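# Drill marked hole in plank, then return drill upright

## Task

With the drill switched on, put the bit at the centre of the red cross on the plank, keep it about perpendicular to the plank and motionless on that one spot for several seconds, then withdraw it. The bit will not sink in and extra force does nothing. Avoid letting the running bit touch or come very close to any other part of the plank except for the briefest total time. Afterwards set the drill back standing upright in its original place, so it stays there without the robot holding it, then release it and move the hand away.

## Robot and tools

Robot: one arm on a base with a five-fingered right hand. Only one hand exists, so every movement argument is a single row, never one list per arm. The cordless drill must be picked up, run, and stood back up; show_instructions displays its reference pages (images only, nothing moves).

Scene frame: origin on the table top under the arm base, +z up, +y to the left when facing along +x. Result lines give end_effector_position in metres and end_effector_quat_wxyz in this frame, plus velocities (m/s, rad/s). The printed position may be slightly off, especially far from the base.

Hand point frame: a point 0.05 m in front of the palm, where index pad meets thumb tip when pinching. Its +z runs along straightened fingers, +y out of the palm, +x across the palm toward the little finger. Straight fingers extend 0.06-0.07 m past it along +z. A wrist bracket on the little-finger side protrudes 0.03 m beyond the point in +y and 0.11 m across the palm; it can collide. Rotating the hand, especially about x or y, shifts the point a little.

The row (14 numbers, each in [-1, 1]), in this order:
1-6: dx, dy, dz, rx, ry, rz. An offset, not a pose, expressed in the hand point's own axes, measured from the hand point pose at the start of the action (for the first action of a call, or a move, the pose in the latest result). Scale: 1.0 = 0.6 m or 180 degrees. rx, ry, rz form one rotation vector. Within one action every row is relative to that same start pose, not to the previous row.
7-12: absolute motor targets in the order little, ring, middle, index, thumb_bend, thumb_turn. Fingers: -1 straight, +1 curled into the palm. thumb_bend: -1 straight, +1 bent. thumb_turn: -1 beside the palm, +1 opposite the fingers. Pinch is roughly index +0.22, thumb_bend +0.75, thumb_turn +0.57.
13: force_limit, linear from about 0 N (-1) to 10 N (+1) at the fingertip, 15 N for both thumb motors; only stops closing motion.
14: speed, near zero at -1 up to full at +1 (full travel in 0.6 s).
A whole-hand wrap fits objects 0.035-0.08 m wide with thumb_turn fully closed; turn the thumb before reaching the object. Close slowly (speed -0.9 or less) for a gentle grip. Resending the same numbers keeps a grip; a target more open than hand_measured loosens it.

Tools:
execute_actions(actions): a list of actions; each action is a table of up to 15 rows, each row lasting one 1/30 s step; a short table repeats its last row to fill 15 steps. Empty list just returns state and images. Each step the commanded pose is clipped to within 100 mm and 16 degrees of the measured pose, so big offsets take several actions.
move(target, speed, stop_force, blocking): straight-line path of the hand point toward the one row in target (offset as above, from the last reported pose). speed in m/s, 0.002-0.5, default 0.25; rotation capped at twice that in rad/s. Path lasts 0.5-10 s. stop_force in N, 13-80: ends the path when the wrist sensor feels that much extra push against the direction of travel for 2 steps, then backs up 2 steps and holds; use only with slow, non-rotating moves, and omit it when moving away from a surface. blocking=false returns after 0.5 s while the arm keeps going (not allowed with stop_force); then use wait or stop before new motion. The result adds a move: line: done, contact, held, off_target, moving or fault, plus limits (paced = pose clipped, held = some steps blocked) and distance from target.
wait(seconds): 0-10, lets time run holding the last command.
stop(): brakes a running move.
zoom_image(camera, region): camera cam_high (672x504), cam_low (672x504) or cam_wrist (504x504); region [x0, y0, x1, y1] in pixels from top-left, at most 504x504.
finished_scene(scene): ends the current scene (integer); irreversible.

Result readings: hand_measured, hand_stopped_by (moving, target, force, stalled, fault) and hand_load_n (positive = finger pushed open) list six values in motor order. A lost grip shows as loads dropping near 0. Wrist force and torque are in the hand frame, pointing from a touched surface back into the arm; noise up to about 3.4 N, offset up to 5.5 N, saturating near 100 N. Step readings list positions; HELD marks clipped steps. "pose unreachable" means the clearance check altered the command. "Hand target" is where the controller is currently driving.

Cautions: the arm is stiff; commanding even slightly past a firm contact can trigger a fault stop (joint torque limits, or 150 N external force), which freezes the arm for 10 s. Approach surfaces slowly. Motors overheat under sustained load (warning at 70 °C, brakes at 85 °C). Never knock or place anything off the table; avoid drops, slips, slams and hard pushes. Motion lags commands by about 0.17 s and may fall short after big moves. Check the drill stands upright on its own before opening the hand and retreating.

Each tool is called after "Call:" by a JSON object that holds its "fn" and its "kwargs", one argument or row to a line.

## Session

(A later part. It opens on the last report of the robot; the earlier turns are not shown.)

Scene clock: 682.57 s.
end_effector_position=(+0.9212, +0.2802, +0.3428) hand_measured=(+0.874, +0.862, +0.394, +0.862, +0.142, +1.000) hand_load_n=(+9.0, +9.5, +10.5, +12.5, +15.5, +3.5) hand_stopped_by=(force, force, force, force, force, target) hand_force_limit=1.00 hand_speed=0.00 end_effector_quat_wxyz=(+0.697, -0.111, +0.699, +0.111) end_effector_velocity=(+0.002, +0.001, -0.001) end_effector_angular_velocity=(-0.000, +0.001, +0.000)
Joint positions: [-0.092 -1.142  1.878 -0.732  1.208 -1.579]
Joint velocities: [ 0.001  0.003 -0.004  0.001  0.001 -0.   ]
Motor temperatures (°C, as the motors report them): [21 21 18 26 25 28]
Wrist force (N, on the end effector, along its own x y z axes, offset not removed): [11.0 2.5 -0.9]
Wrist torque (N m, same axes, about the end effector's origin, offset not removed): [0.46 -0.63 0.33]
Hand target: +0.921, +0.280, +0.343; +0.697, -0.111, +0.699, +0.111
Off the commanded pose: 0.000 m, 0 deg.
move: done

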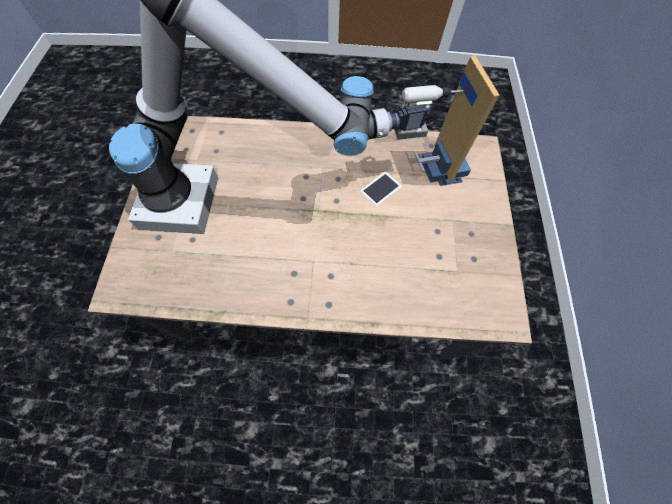

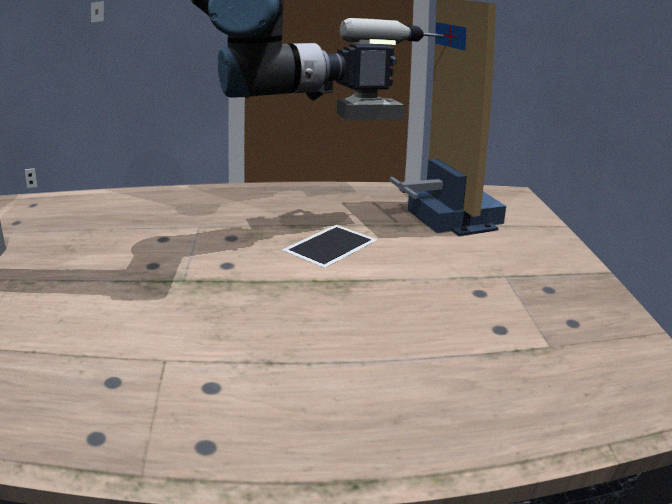

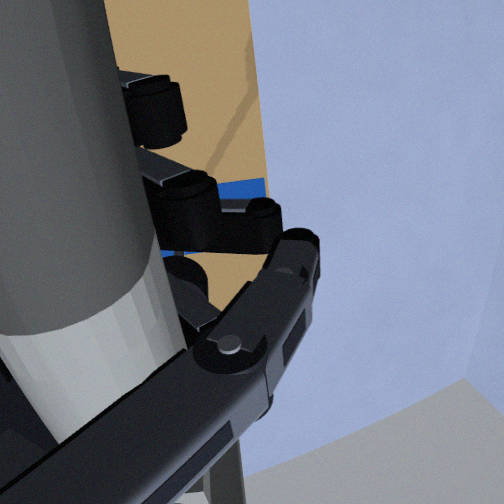

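Call:
{"fn": "move", "kwargs": {
  "target": [0,0.005,0.05,0,0,0,1,1,1,1,0.4,1,1,0],
  "speed": 0.005,
  "stop_force": 13
}}

Call:
{"fn": "zoom_image", "kwargs": {
  "camera": "cam_high",
  "region": [430,60,490,120]
}}

Call:
{"fn": "zoom_image", "kwargs": {
  "camera": "cam_low",
  "region": [400,0,480,70]
}}

Call:
{"fn": "wait", "kwargs": {
  "seconds": 4
}}

Call:
{"fn": "zoom_image", "kwargs": {
  "camera": "cam_low",
  "region": [400,0,480,70]
}}

Scene clock: 696.37 s.
end_effector_position=(+0.9383, +0.2878, +0.3425) hand_measured=(+0.874, +0.862, +0.394, +0.862, +0.142, +1.000) hand_load_n=(+9.0, +8.5, +9.5, +11.0, +16.5, +2.5) hand_stopped_by=(force, force, force, force, force, target) hand_force_limit=1.00 hand_speed=0.00 end_effector_quat_wxyz=(+0.697, -0.111, +0.700, +0.111) end_effector_velocity=(-0.001, -0.001, +0.001) end_effector_angular_velocity=(+0.000, -0.002, -0.001)
Joint positions: [-0.08  -1.118  1.839 -0.718  1.22  -1.579]
Joint velocities: [-0.001 -0.003  0.003 -0.003 -0.001  0.   ]
Motor temperatures (°C, as the motors report them): [21 21 18 26 25 28]
Wrist force (N, on the end effector, along its own x y z axes, offset not removed): [11.5 4.5 -22.8]
Wrist torque (N m, same axes, about the end effector's origin, offset not removed): [0.75 0.23 0.00]
Hand target: +0.938, +0.288, +0.343; +0.697, -0.111, +0.699, +0.111
Off the commanded pose: 0.011 m, 0 deg.
move: contact

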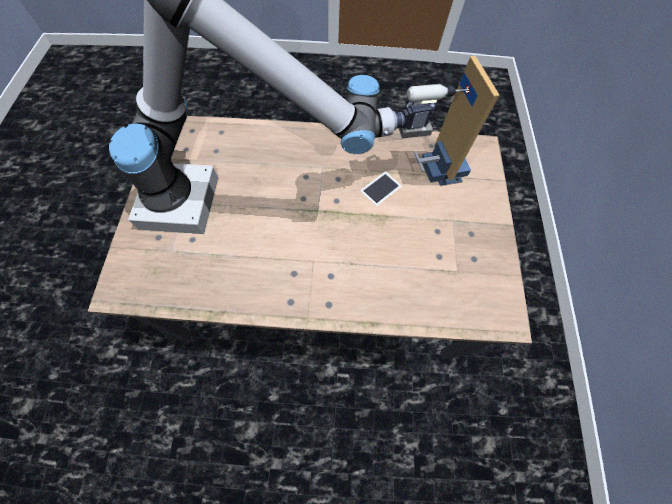

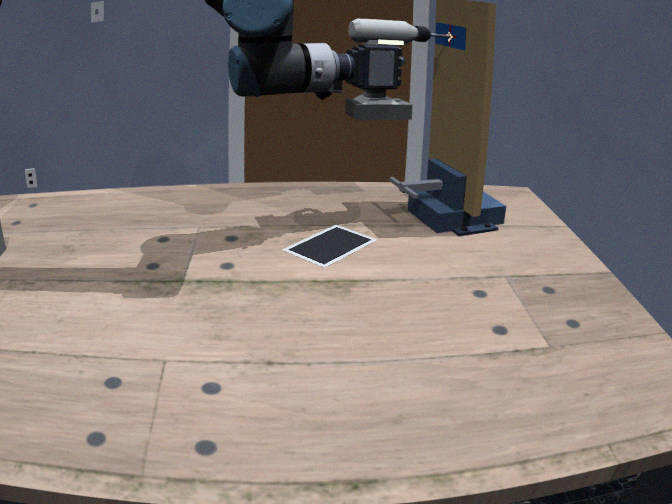

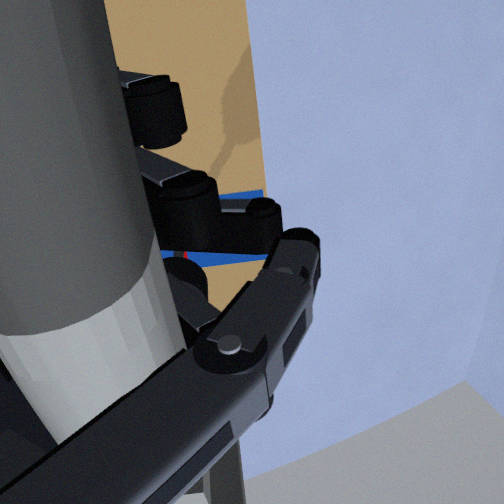

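Region (430, 60, 490, 120) of cam_high's 672x504 image, scaled by 8.400, with more detail than that image has.

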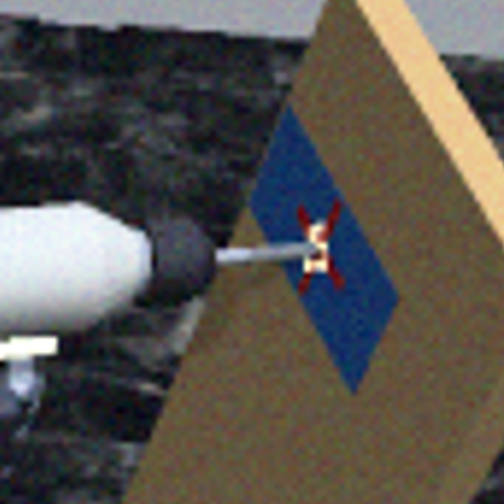

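Region (400, 0, 480, 70) of cam_low's 672x504 image, scaled by 6.300, with more detail than that image has; it fills the top 441 rows of this view, and the rest is white.

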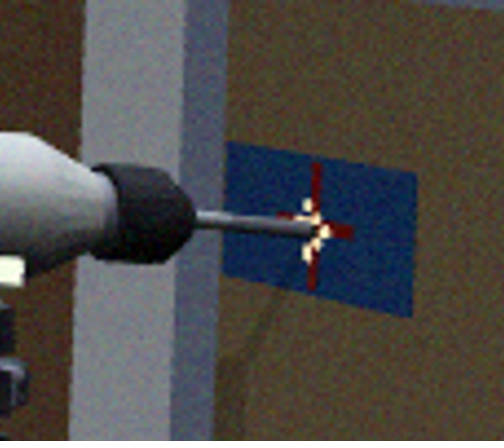

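Scene clock: 700.37 s.
end_effector_position=(+0.9381, +0.2877, +0.3427) hand_measured=(+0.874, +0.862, +0.394, +0.862, +0.142, +1.000) hand_load_n=(+9.5, +8.5, +10.0, +11.0, +16.5, +3.0) hand_stopped_by=(force, force, force, force, force, target) hand_force_limit=1.00 hand_speed=0.00 end_effector_quat_wxyz=(+0.697, -0.111, +0.699, +0.111) end_effector_velocity=(-0.000, +0.000, -0.000) end_effector_angular_velocity=(+0.000, -0.000, +0.000)
Joint positions: [-0.08  -1.118  1.84  -0.718  1.22  -1.579]
Joint velocities: [ 0.  0.  0. -0. -0.  0.]
Motor temperatures (°C, as the motors report them): [21 21 18 26 25 28]
Wrist force (N, on the end effector, along its own x y z axes, offset not removed): [11.2 4.6 -5.6]
Wrist torque (N m, same axes, about the end effector's origin, offset not removed): [0.68 -0.58 0.36]
Hand target: +0.938, +0.288, +0.343; +0.697, -0.111, +0.699, +0.111
Off the commanded pose: 0.012 m, 0 deg.
wait: 4.00 s; at rest by 0.17 s

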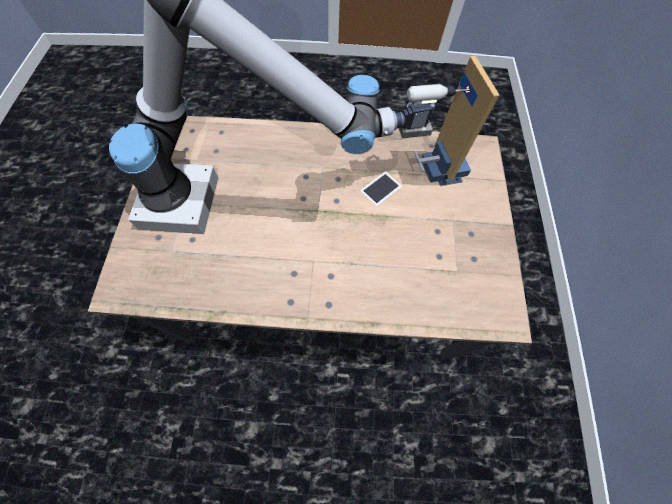

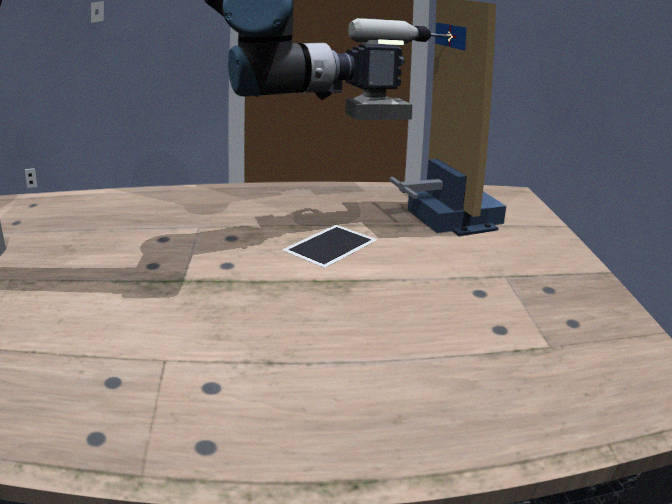

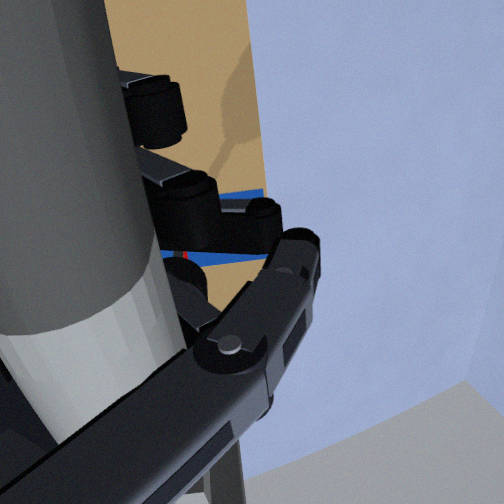

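Region (400, 0, 480, 70) of cam_low's 672x504 image, scaled by 6.300, with more detail than that image has; it fills the top 441 rows of this view, and the rest is white.

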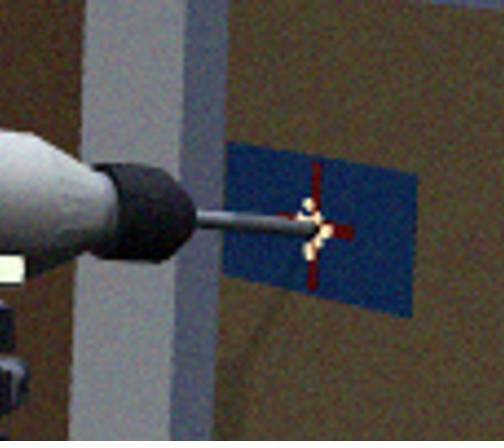

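Call:
{"fn": "execute_actions", "kwargs": {
  "actions": [
    [[0,0,0,0,0,0,1,1,1,0.2,0.4,1,1,0.4]],
    [[0,0,0,0,0,0,1,1,1,0.2,0.4,1,1,0.4]]
  ]
}}

Call:
{"fn": "move", "kwargs": {
  "target": [0,0,-0.15,0,0,0,1,1,1,0.2,0.4,1,1,0],
  "speed": 0.08
}}

Call:
{"fn": "move", "kwargs": {
  "target": [0.27,-0.19,-0.043,-0.122,0,0,1,1,1,0.2,0.4,1,1,0],
  "speed": 0.1
}}

Call:
{"fn": "zoom_image", "kwargs": {
  "camera": "cam_high",
  "region": [340,110,460,230]
}}

Call:
{"fn": "zoom_image", "kwargs": {
  "camera": "cam_low",
  "region": [260,80,440,280]
}}

Scene clock: 717.57 s.
end_effector_position=(+0.9381, +0.2877, +0.3427) hand_measured=(+0.874, +0.862, +0.394, +0.200, +0.142, +1.000) hand_load_n=(+9.0, +8.5, +10.0, +0.0, +16.5, +3.0) hand_stopped_by=(force, force, force, target, force, target) hand_force_limit=1.00 hand_speed=0.40 end_effector_quat_wxyz=(+0.697, -0.111, +0.699, +0.111) end_effector_velocity=(+0.000, -0.001, -0.001) end_effector_angular_velocity=(+0.001, +0.001, -0.002)
Joint positions: [-0.08  -1.118  1.84  -0.718  1.22  -1.579]
Joint velocities: [-0.     0.001 -0.     0.001  0.001  0.001]
Motor temperatures (°C, as the motors report them): [21 21 18 26 25 28]
Wrist force (N, on the end effector, along its own x y z axes, offset not removed): [8.7 -0.1 -6.6]
Wrist torque (N m, same axes, about the end effector's origin, offset not removed): [0.46 -0.77 0.22]
Hand target: +0.938, +0.288, +0.343; +0.697, -0.111, +0.699, +0.111
Off the commanded pose: 0.000 m, 0 deg.
Step readings (end_effector_position; steps 1 to 15: 1st action; 16 to 30: 2nd action):
0: (+0.9381, +0.2877, +0.3427)
1: (+0.9381, +0.2877, +0.3427)
2: (+0.9381, +0.2877, +0.3427)
4: (+0.9381, +0.2877, +0.3427)
8: (+0.9381, +0.2877, +0.3427)
15: (+0.9381, +0.2877, +0.3427)
16: (+0.9381, +0.2877, +0.3427)
17: (+0.9381, +0.2877, +0.3427)
19: (+0.9381, +0.2877, +0.3427)
23: (+0.9381, +0.2877, +0.3427)
30: end_effector_position above

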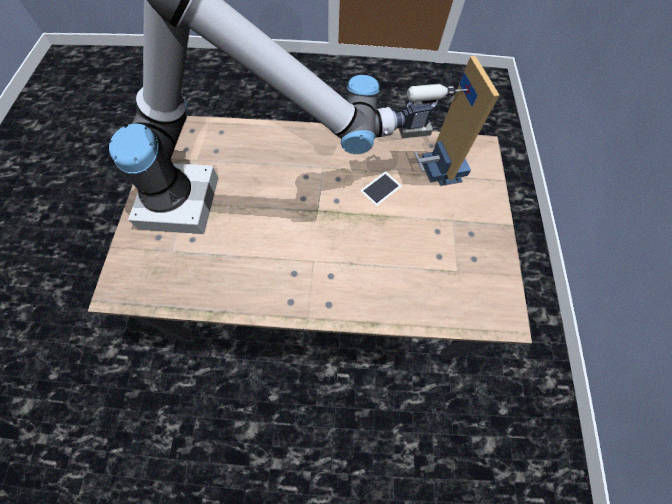

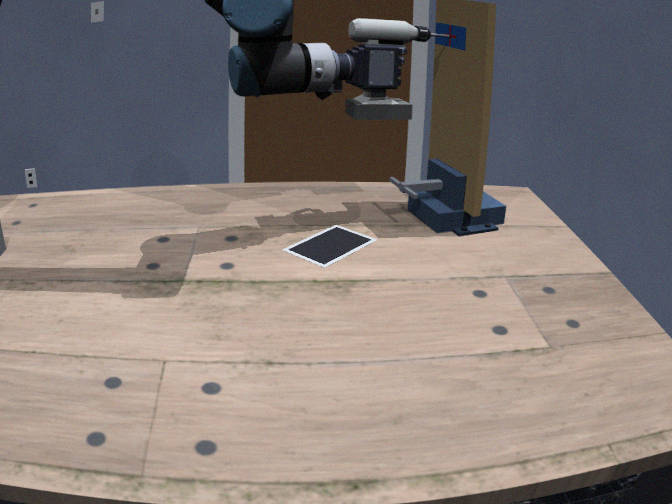

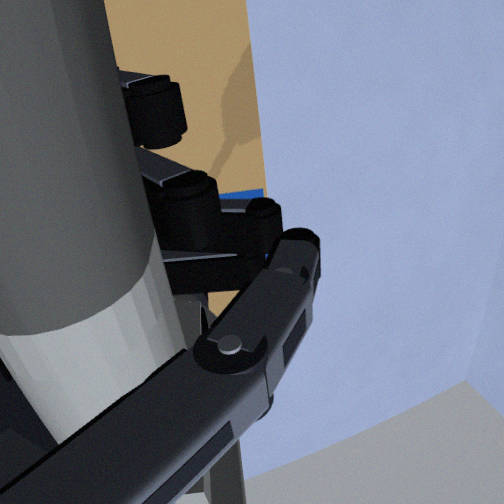

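Scene clock: 719.13 s.
end_effector_position=(+0.8526, +0.2598, +0.3430) hand_measured=(+0.874, +0.862, +0.394, +0.200, +0.142, +1.000) hand_load_n=(+8.5, +9.0, +11.0, +0.0, +15.0, +4.5) hand_stopped_by=(force, force, force, target, force, target) hand_force_limit=1.00 hand_speed=0.00 end_effector_quat_wxyz=(+0.697, -0.111, +0.699, +0.111) end_effector_velocity=(-0.002, -0.000, +0.000) end_effector_angular_velocity=(+0.001, +0.000, -0.000)
Joint positions: [-0.131 -1.236  2.024 -0.784  1.169 -1.579]
Joint velocities: [-0.001 -0.002  0.003 -0.001 -0.001  0.001]
Motor temperatures (°C, as the motors report them): [21 21 18 26 25 28]
Wrist force (N, on the end effector, along its own x y z axes, offset not removed): [10.7 -2.1 -2.6]
Wrist torque (N m, same axes, about the end effector's origin, offset not removed): [-0.33 -0.48 0.19]
Hand target: +0.852, +0.260, +0.343; +0.697, -0.111, +0.699, +0.111
Off the commanded pose: 0.000 m, 0 deg.
move: done

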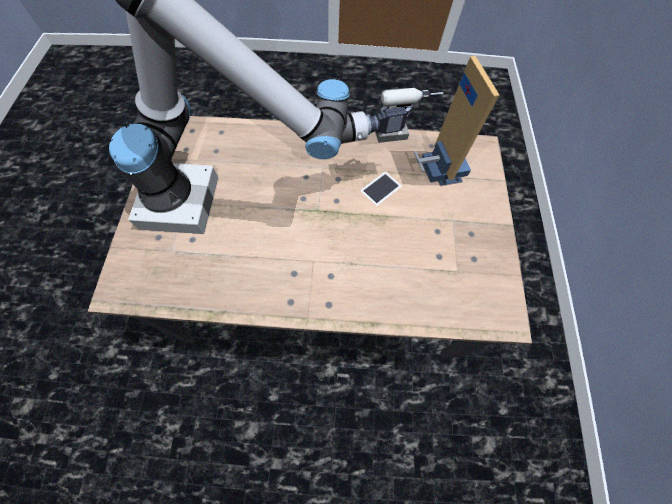

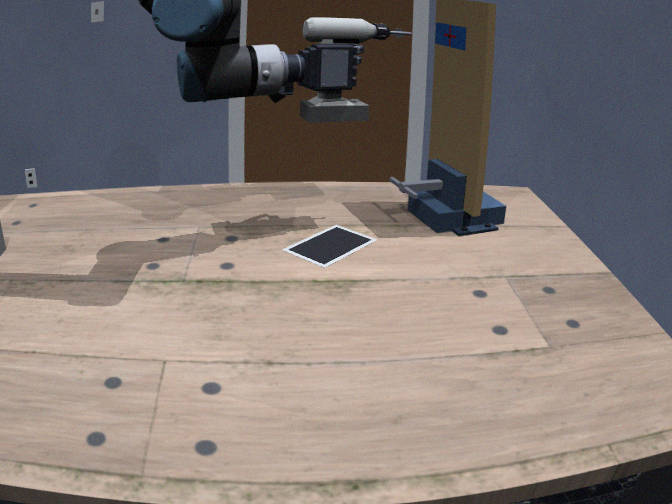

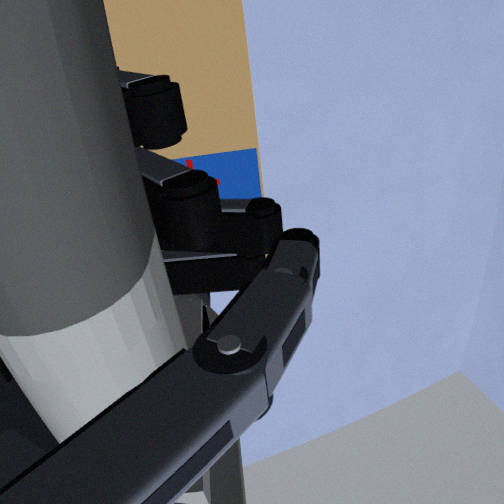

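Scene clock: 721.60 s.
end_effector_position=(+0.8631, +0.1434, +0.1815) hand_measured=(+0.874, +0.862, +0.394, +0.200, +0.142, +1.000) hand_load_n=(+8.5, +9.0, +11.0, +0.0, +15.0, +4.5) hand_stopped_by=(force, force, force, target, force, target) hand_force_limit=1.00 hand_speed=0.00 end_effector_quat_wxyz=(+0.663, -0.242, +0.666, +0.242) end_effector_velocity=(+0.000, -0.001, -0.002) end_effector_angular_velocity=(+0.000, -0.000, +0.003)
Joint positions: [-0.401 -0.93   1.919 -0.977  0.516 -1.586]
Joint velocities: [-0.001  0.004 -0.003 -0.001 -0.005  0.   ]
Motor temperatures (°C, as the motors report them): [21 21 18 26 25 28]
Wrist force (N, on the end effector, along its own x y z axes, offset not removed): [5.2 3.0 -1.8]
Wrist torque (N m, same axes, about the end effector's origin, offset not removed): [0.59 0.39 0.02]
Hand target: +0.863, +0.143, +0.181; +0.663, -0.242, +0.666, +0.242
Off the commanded pose: 0.001 m, 0 deg.
move: done

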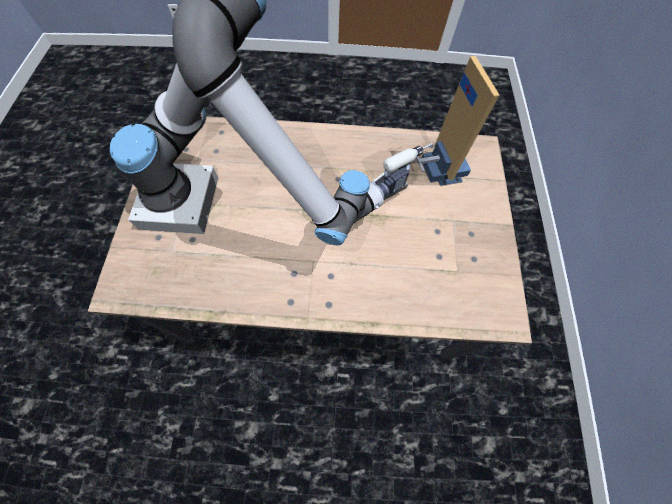

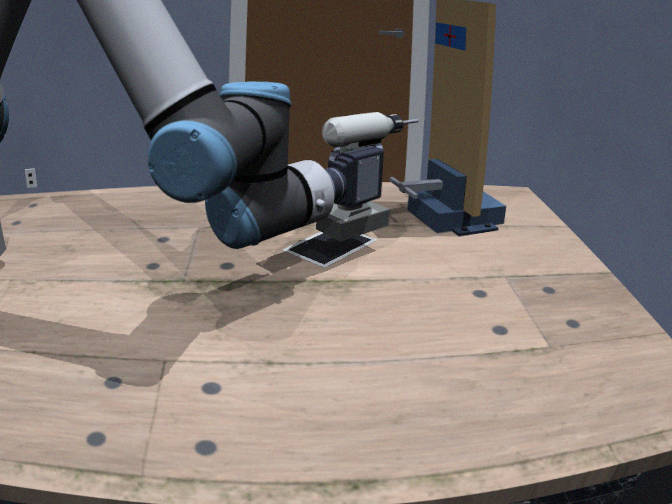

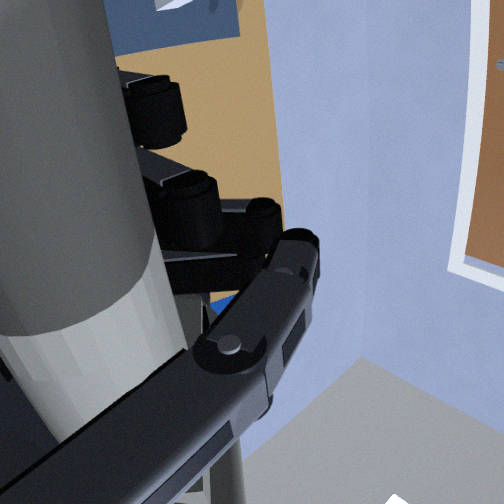

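Region (340, 110, 460, 230) of cam_high's 672x504 image, scaled by 4.200, with more detail than that image has.

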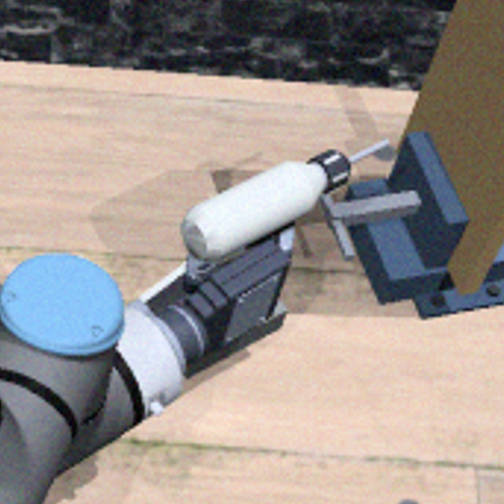

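Region (260, 80, 440, 280) of cam_low's 672x504 image, scaled by 2.520, with more detail than that image has; it fills the left 454 columns of this view, and the rest is white.

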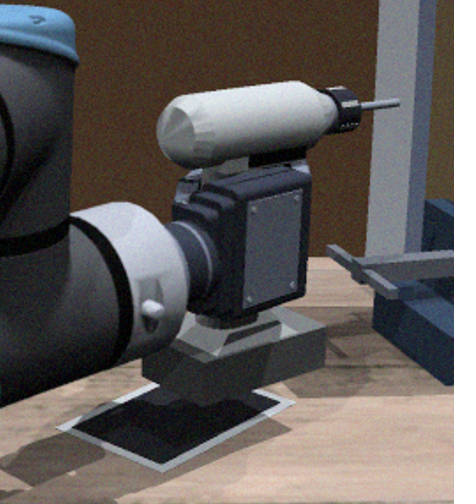

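Call:
{"fn": "move", "kwargs": {
  "target": [0,0,-0.055,0,0,0,1,1,1,0.2,0.4,1,1,0],
  "speed": 0.05
}}

Call:
{"fn": "move", "kwargs": {
  "target": [0.045,0,0,0,0,0,1,1,1,0.2,0.4,1,1,0],
  "speed": 0.04
}}

Call:
{"fn": "zoom_image", "kwargs": {
  "camera": "cam_low",
  "region": [260,80,440,280]
}}

Call:
{"fn": "zoom_image", "kwargs": {
  "camera": "cam_high",
  "region": [340,110,460,230]
}}

Scene clock: 745.23 s.
end_effector_position=(+0.8379, +0.1223, +0.1816) hand_measured=(+0.874, +0.862, +0.394, +0.200, +0.142, +1.000) hand_load_n=(+8.5, +9.0, +11.0, +0.0, +15.0, +4.5) hand_stopped_by=(force, force, force, target, force, target) hand_force_limit=1.00 hand_speed=0.00 end_effector_quat_wxyz=(+0.663, -0.242, +0.666, +0.242) end_effector_velocity=(-0.002, -0.001, -0.001) end_effector_angular_velocity=(+0.001, +0.002, +0.001)
Joint positions: [-0.445 -0.952  1.966 -1.002  0.472 -1.587]
Joint velocities: [-0.003 -0.     0.003 -0.001 -0.004  0.001]
Motor temperatures (°C, as the motors report them): [21 21 18 26 25 28]
Wrist force (N, on the end effector, along its own x y z axes, offset not removed): [15.4 5.2 -3.6]
Wrist torque (N m, same axes, about the end effector's origin, offset not removed): [0.79 -1.16 0.51]
Hand target: +0.838, +0.122, +0.182; +0.663, -0.242, +0.666, +0.242
Off the commanded pose: 0.000 m, 0 deg.
move: done

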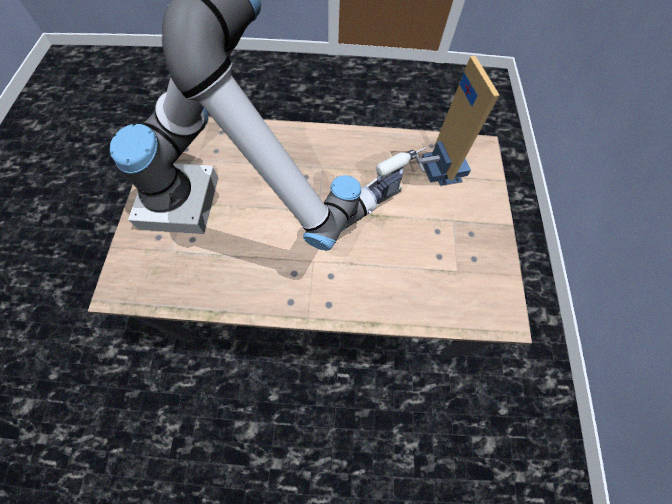

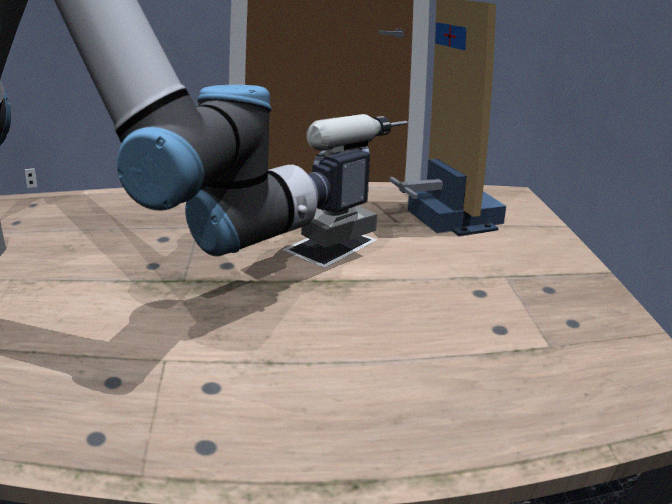

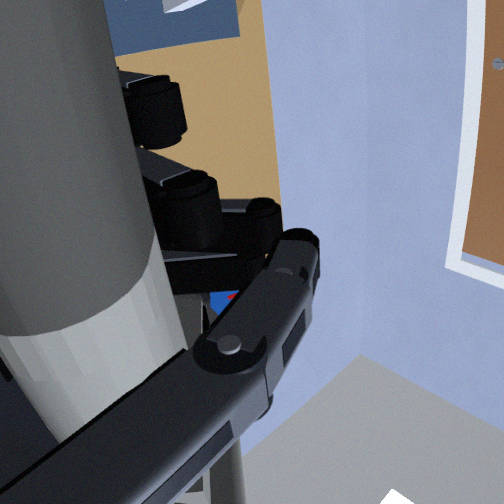

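Scene clock: 746.23 s.
end_effector_position=(+0.8378, +0.1223, +0.1548) hand_measured=(+0.874, +0.862, +0.394, +0.200, +0.142, +1.000) hand_load_n=(+8.5, +9.0, +11.0, +0.0, +15.0, +4.5) hand_stopped_by=(force, force, force, target, force, target) hand_force_limit=1.00 hand_speed=0.00 end_effector_quat_wxyz=(+0.663, -0.242, +0.666, +0.242) end_effector_velocity=(+0.000, +0.000, -0.001) end_effector_angular_velocity=(-0.001, -0.003, +0.001)
Joint positions: [-0.445 -0.911  1.966 -1.042  0.472 -1.587]
Joint velocities: [ 0.     0.002 -0.001 -0.004 -0.    -0.   ]
Motor temperatures (°C, as the motors report them): [21 21 18 26 25 28]
Wrist force (N, on the end effector, along its own x y z axes, offset not removed): [7.5 3.1 -5.4]
Wrist torque (N m, same axes, about the end effector's origin, offset not removed): [0.73 0.17 0.14]
Hand target: +0.838, +0.122, +0.155; +0.663, -0.242, +0.666, +0.242
Off the commanded pose: 0.000 m, 0 deg.
move: done

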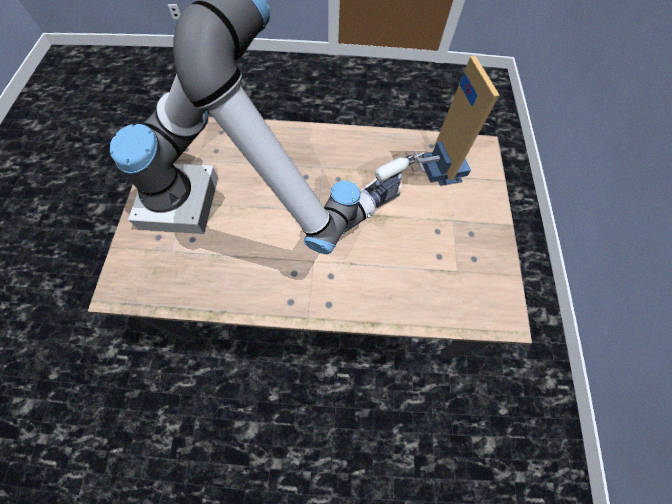

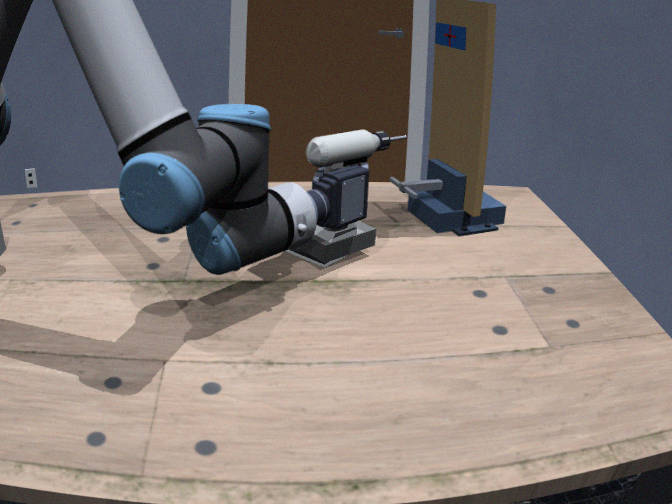

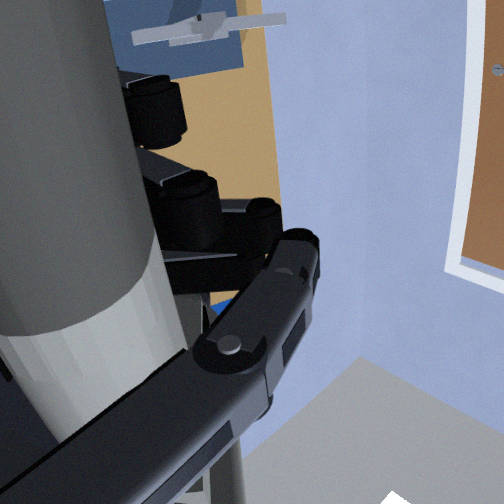

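Region (260, 80, 440, 280) of cam_low's 672x504 image, scaled by 2.520, with more detail than that image has; it fills the left 454 columns of this view, and the rest is white.

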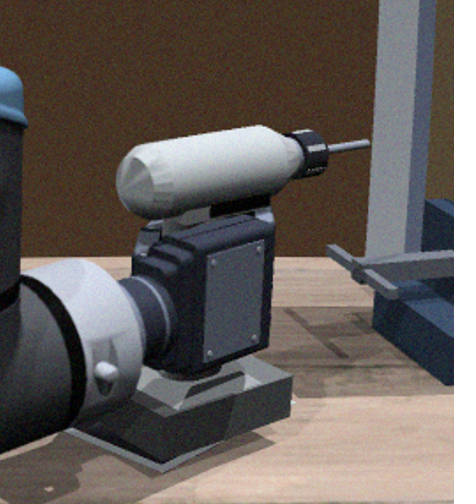

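Region (340, 110, 460, 230) of cam_high's 672x504 image, scaled by 4.200, with more detail than that image has.

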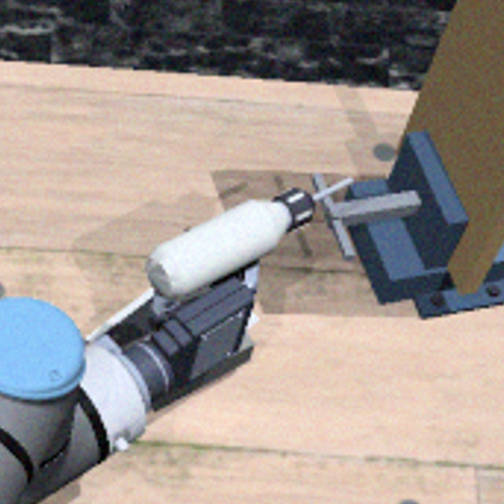

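Call:
{"fn": "move", "kwargs": {
  "target": [0.04,0,0,0,0,0,1,1,1,0.2,0.4,1,1,0],
  "speed": 0.008,
  "stop_force": 13
}}

Call:
{"fn": "zoom_image", "kwargs": {
  "camera": "cam_low",
  "region": [260,80,440,280]
}}

Scene clock: 754.43 s.
end_effector_position=(+0.8379, +0.1222, +0.1345) hand_measured=(+0.874, +0.862, +0.394, +0.200, +0.142, +1.000) hand_load_n=(+11.0, +10.5, +10.5, +0.0, +15.0, +3.0) hand_stopped_by=(force, force, force, target, force, target) hand_force_limit=1.00 hand_speed=0.00 end_effector_quat_wxyz=(+0.663, -0.242, +0.666, +0.242) end_effector_velocity=(-0.000, +0.000, +0.001) end_effector_angular_velocity=(+0.002, +0.003, +0.000)
Joint positions: [-0.445 -0.879  1.965 -1.072  0.472 -1.587]
Joint velocities: [ 0.    -0.002 -0.     0.005 -0.     0.   ]
Motor temperatures (°C, as the motors report them): [21 21 18 26 25 28]
Wrist force (N, on the end effector, along its own x y z axes, offset not removed): [3.0 3.1 -2.5]
Wrist torque (N m, same axes, about the end effector's origin, offset not removed): [0.70 -0.83 0.23]
Hand target: +0.838, +0.122, +0.135; +0.663, -0.242, +0.666, +0.242
Off the commanded pose: 0.004 m, 0 deg.
move: contact

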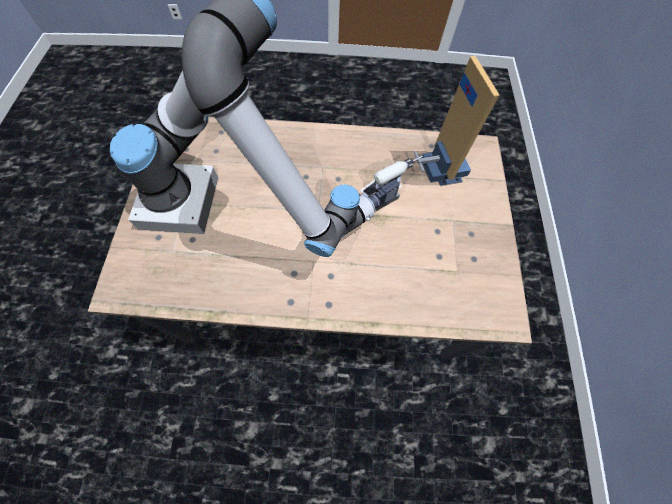

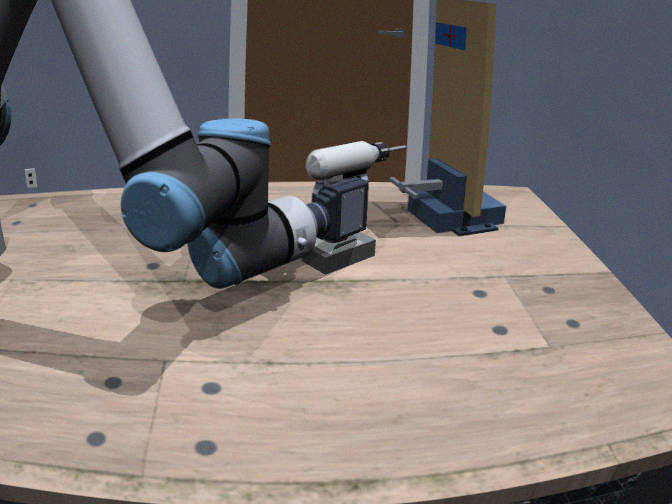

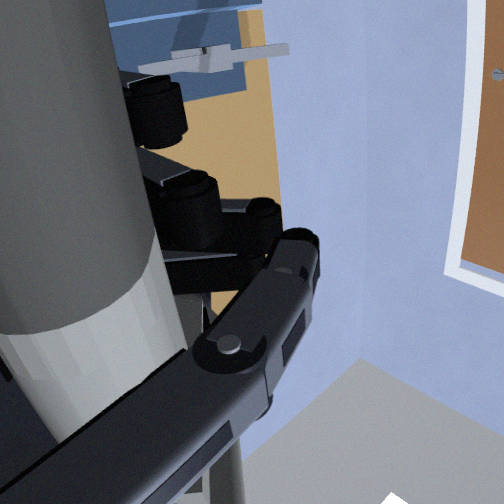

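Region (260, 80, 440, 280) of cam_low's 672x504 image, scaled by 2.520, with more detail than that image has; it fills the left 454 columns of this view, and the rest is white.

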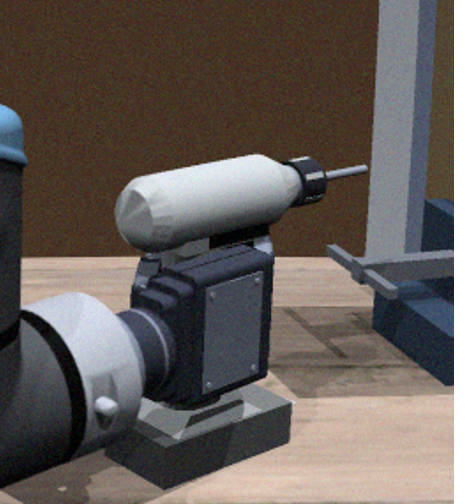

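Call:
{"fn": "execute_actions", "kwargs": {
  "actions": [
    [[0,0,0,0,0,0,-1,-1,-1,-1,-1,1,1,0.3]],
    [[0,0,0,0,0,0,-1,-1,-1,-1,-1,1,1,0.3]],
    [[0,0,0,0,0,0,-1,-1,-1,-1,-1,1,1,0.3]]
  ]
}}

Call:
{"fn": "move", "kwargs": {
  "target": [0.004,-0.008,-0.03,0,0,0,-1,-1,-1,-1,-1,1,1,0.3],
  "speed": 0.015
}}

Call:
{"fn": "zoom_image", "kwargs": {
  "camera": "cam_low",
  "region": [260,80,440,280]
}}

Scene clock: 774.87 s.
end_effector_position=(+0.8379, +0.1222, +0.1345) hand_measured=(-1.000, -1.000, -1.000, -1.000, -1.000, +1.000) hand_load_n=(+0.0, +0.0, +0.0, +0.0, +0.0, +0.0) hand_stopped_by=(target, target, target, target, target, target) hand_force_limit=1.00 hand_speed=0.30 end_effector_quat_wxyz=(+0.663, -0.242, +0.666, +0.242) end_effector_velocity=(+0.000, -0.000, +0.000) end_effector_angular_velocity=(+0.000, -0.001, -0.001)
Joint positions: [-0.445 -0.879  1.965 -1.072  0.472 -1.587]
Joint velocities: [-0.    -0.     0.    -0.     0.     0.001]
Motor temperatures (°C, as the motors report them): [21 21 18 26 25 28]
Wrist force (N, on the end effector, along its own x y z axes, offset not removed): [-1.7 -1.0 -3.4]
Wrist torque (N m, same axes, about the end effector's origin, offset not removed): [0.24 0.31 -0.23]
Hand target: +0.838, +0.122, +0.134; +0.663, -0.242, +0.666, +0.242
Off the commanded pose: 0.000 m, 0 deg.
Step readings (end_effector_position; steps 1 to 15: 1st action; 16 to 30: 2nd action; 31 to 45: 3rd action):
0: (+0.8378, +0.1222, +0.1348)
1: (+0.8378, +0.1222, +0.1348)
2: (+0.8378, +0.1222, +0.1348)
4: (+0.8379, +0.1222, +0.1347)
8: (+0.8379, +0.1222, +0.1346)
15: (+0.8379, +0.1222, +0.1345)
16: (+0.8379, +0.1222, +0.1345)
17: (+0.8379, +0.1222, +0.1345)
19: (+0.8379, +0.1222, +0.1345)
23: (+0.8379, +0.1222, +0.1345)
30: (+0.8379, +0.1222, +0.1345)
31: (+0.8379, +0.1222, +0.1345)
32: (+0.8379, +0.1222, +0.1345)
34: (+0.8379, +0.1222, +0.1345)
38: (+0.8379, +0.1222, +0.1345)
45: end_effector_position above

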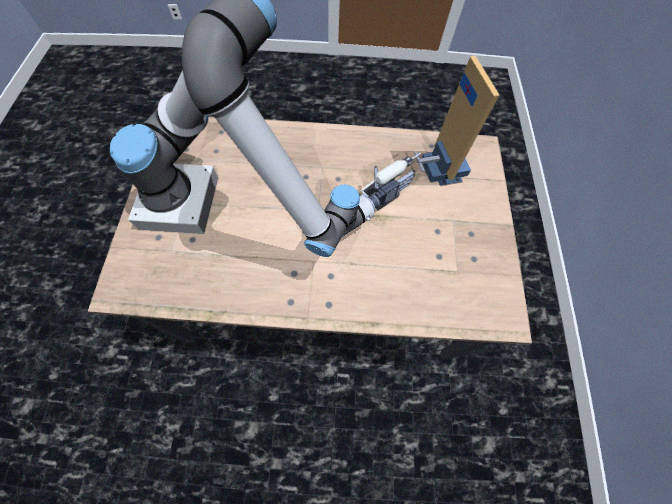

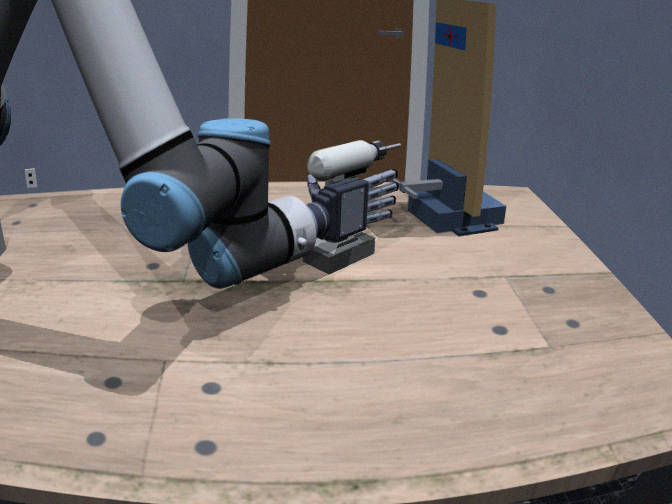

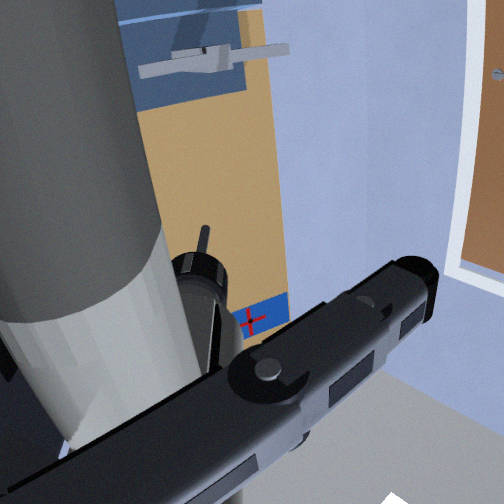

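Scene clock: 776.37 s.
end_effector_position=(+0.8273, +0.1071, +0.1322) hand_measured=(-1.000, -1.000, -1.000, -1.000, -1.000, +1.000) hand_load_n=(+0.0, +0.0, +0.0, +0.0, +0.0, +0.0) hand_stopped_by=(target, target, target, target, target, target) hand_force_limit=1.00 hand_speed=0.30 end_effector_quat_wxyz=(+0.663, -0.242, +0.665, +0.242) end_effector_velocity=(-0.001, -0.002, -0.001) end_effector_angular_velocity=(-0.000, -0.000, -0.001)
Joint positions: [-0.473 -0.883  1.981 -1.085  0.444 -1.588]
Joint velocities: [-0.003  0.001  0.002 -0.002 -0.002 -0.   ]
Motor temperatures (°C, as the motors report them): [21 21 18 26 25 28]
Wrist force (N, on the end effector, along its own x y z axes, offset not removed): [2.3 3.4 -4.5]
Wrist torque (N m, same axes, about the end effector's origin, offset not removed): [0.75 -0.35 0.03]
Hand target: +0.827, +0.107, +0.132; +0.663, -0.242, +0.665, +0.242
Off the commanded pose: 0.000 m, 0 deg.
move: done

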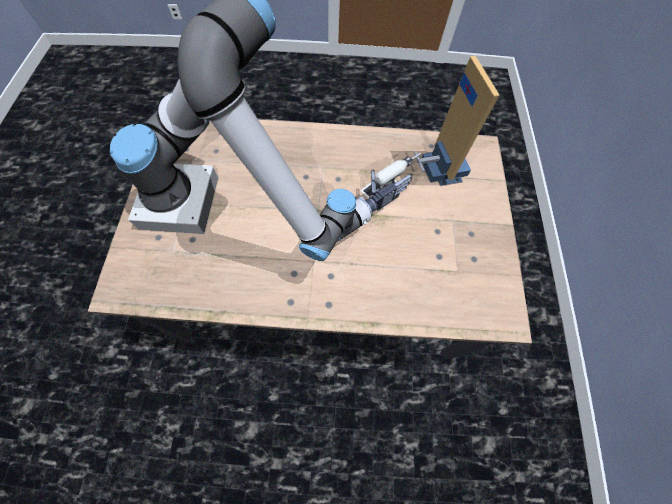

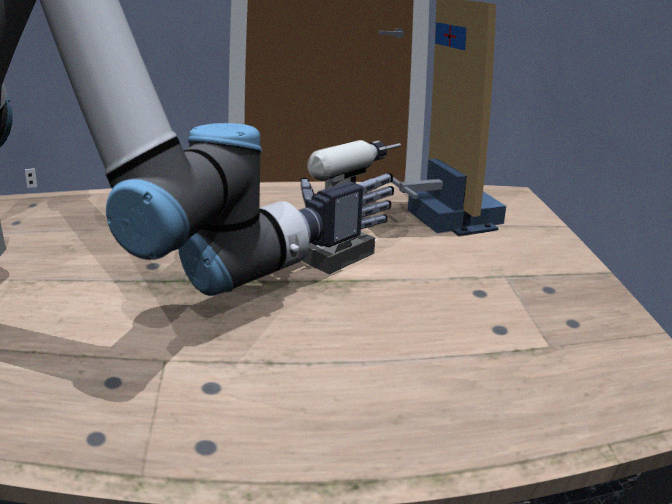

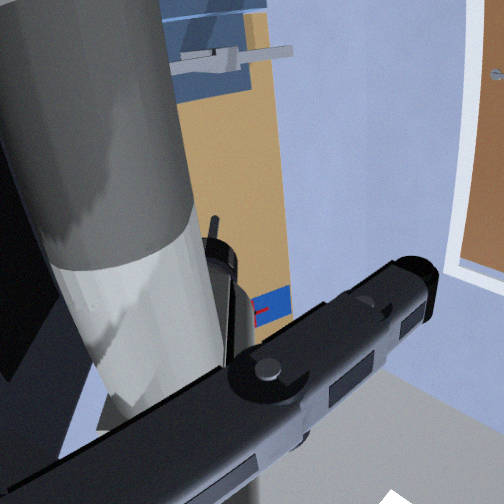

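Region (260, 80, 440, 280) of cam_low's 672x504 image, scaled by 2.520, with more detail than that image has; it fills the left 454 columns of this view, and the rest is white.

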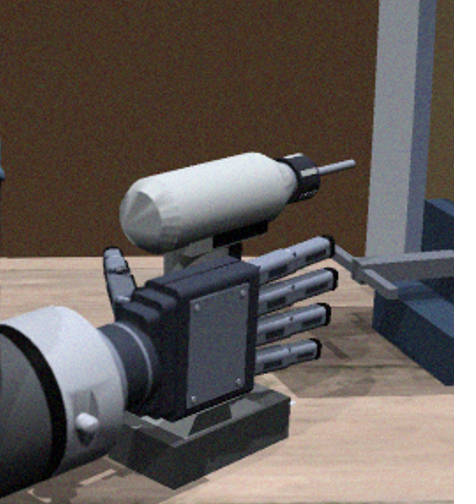

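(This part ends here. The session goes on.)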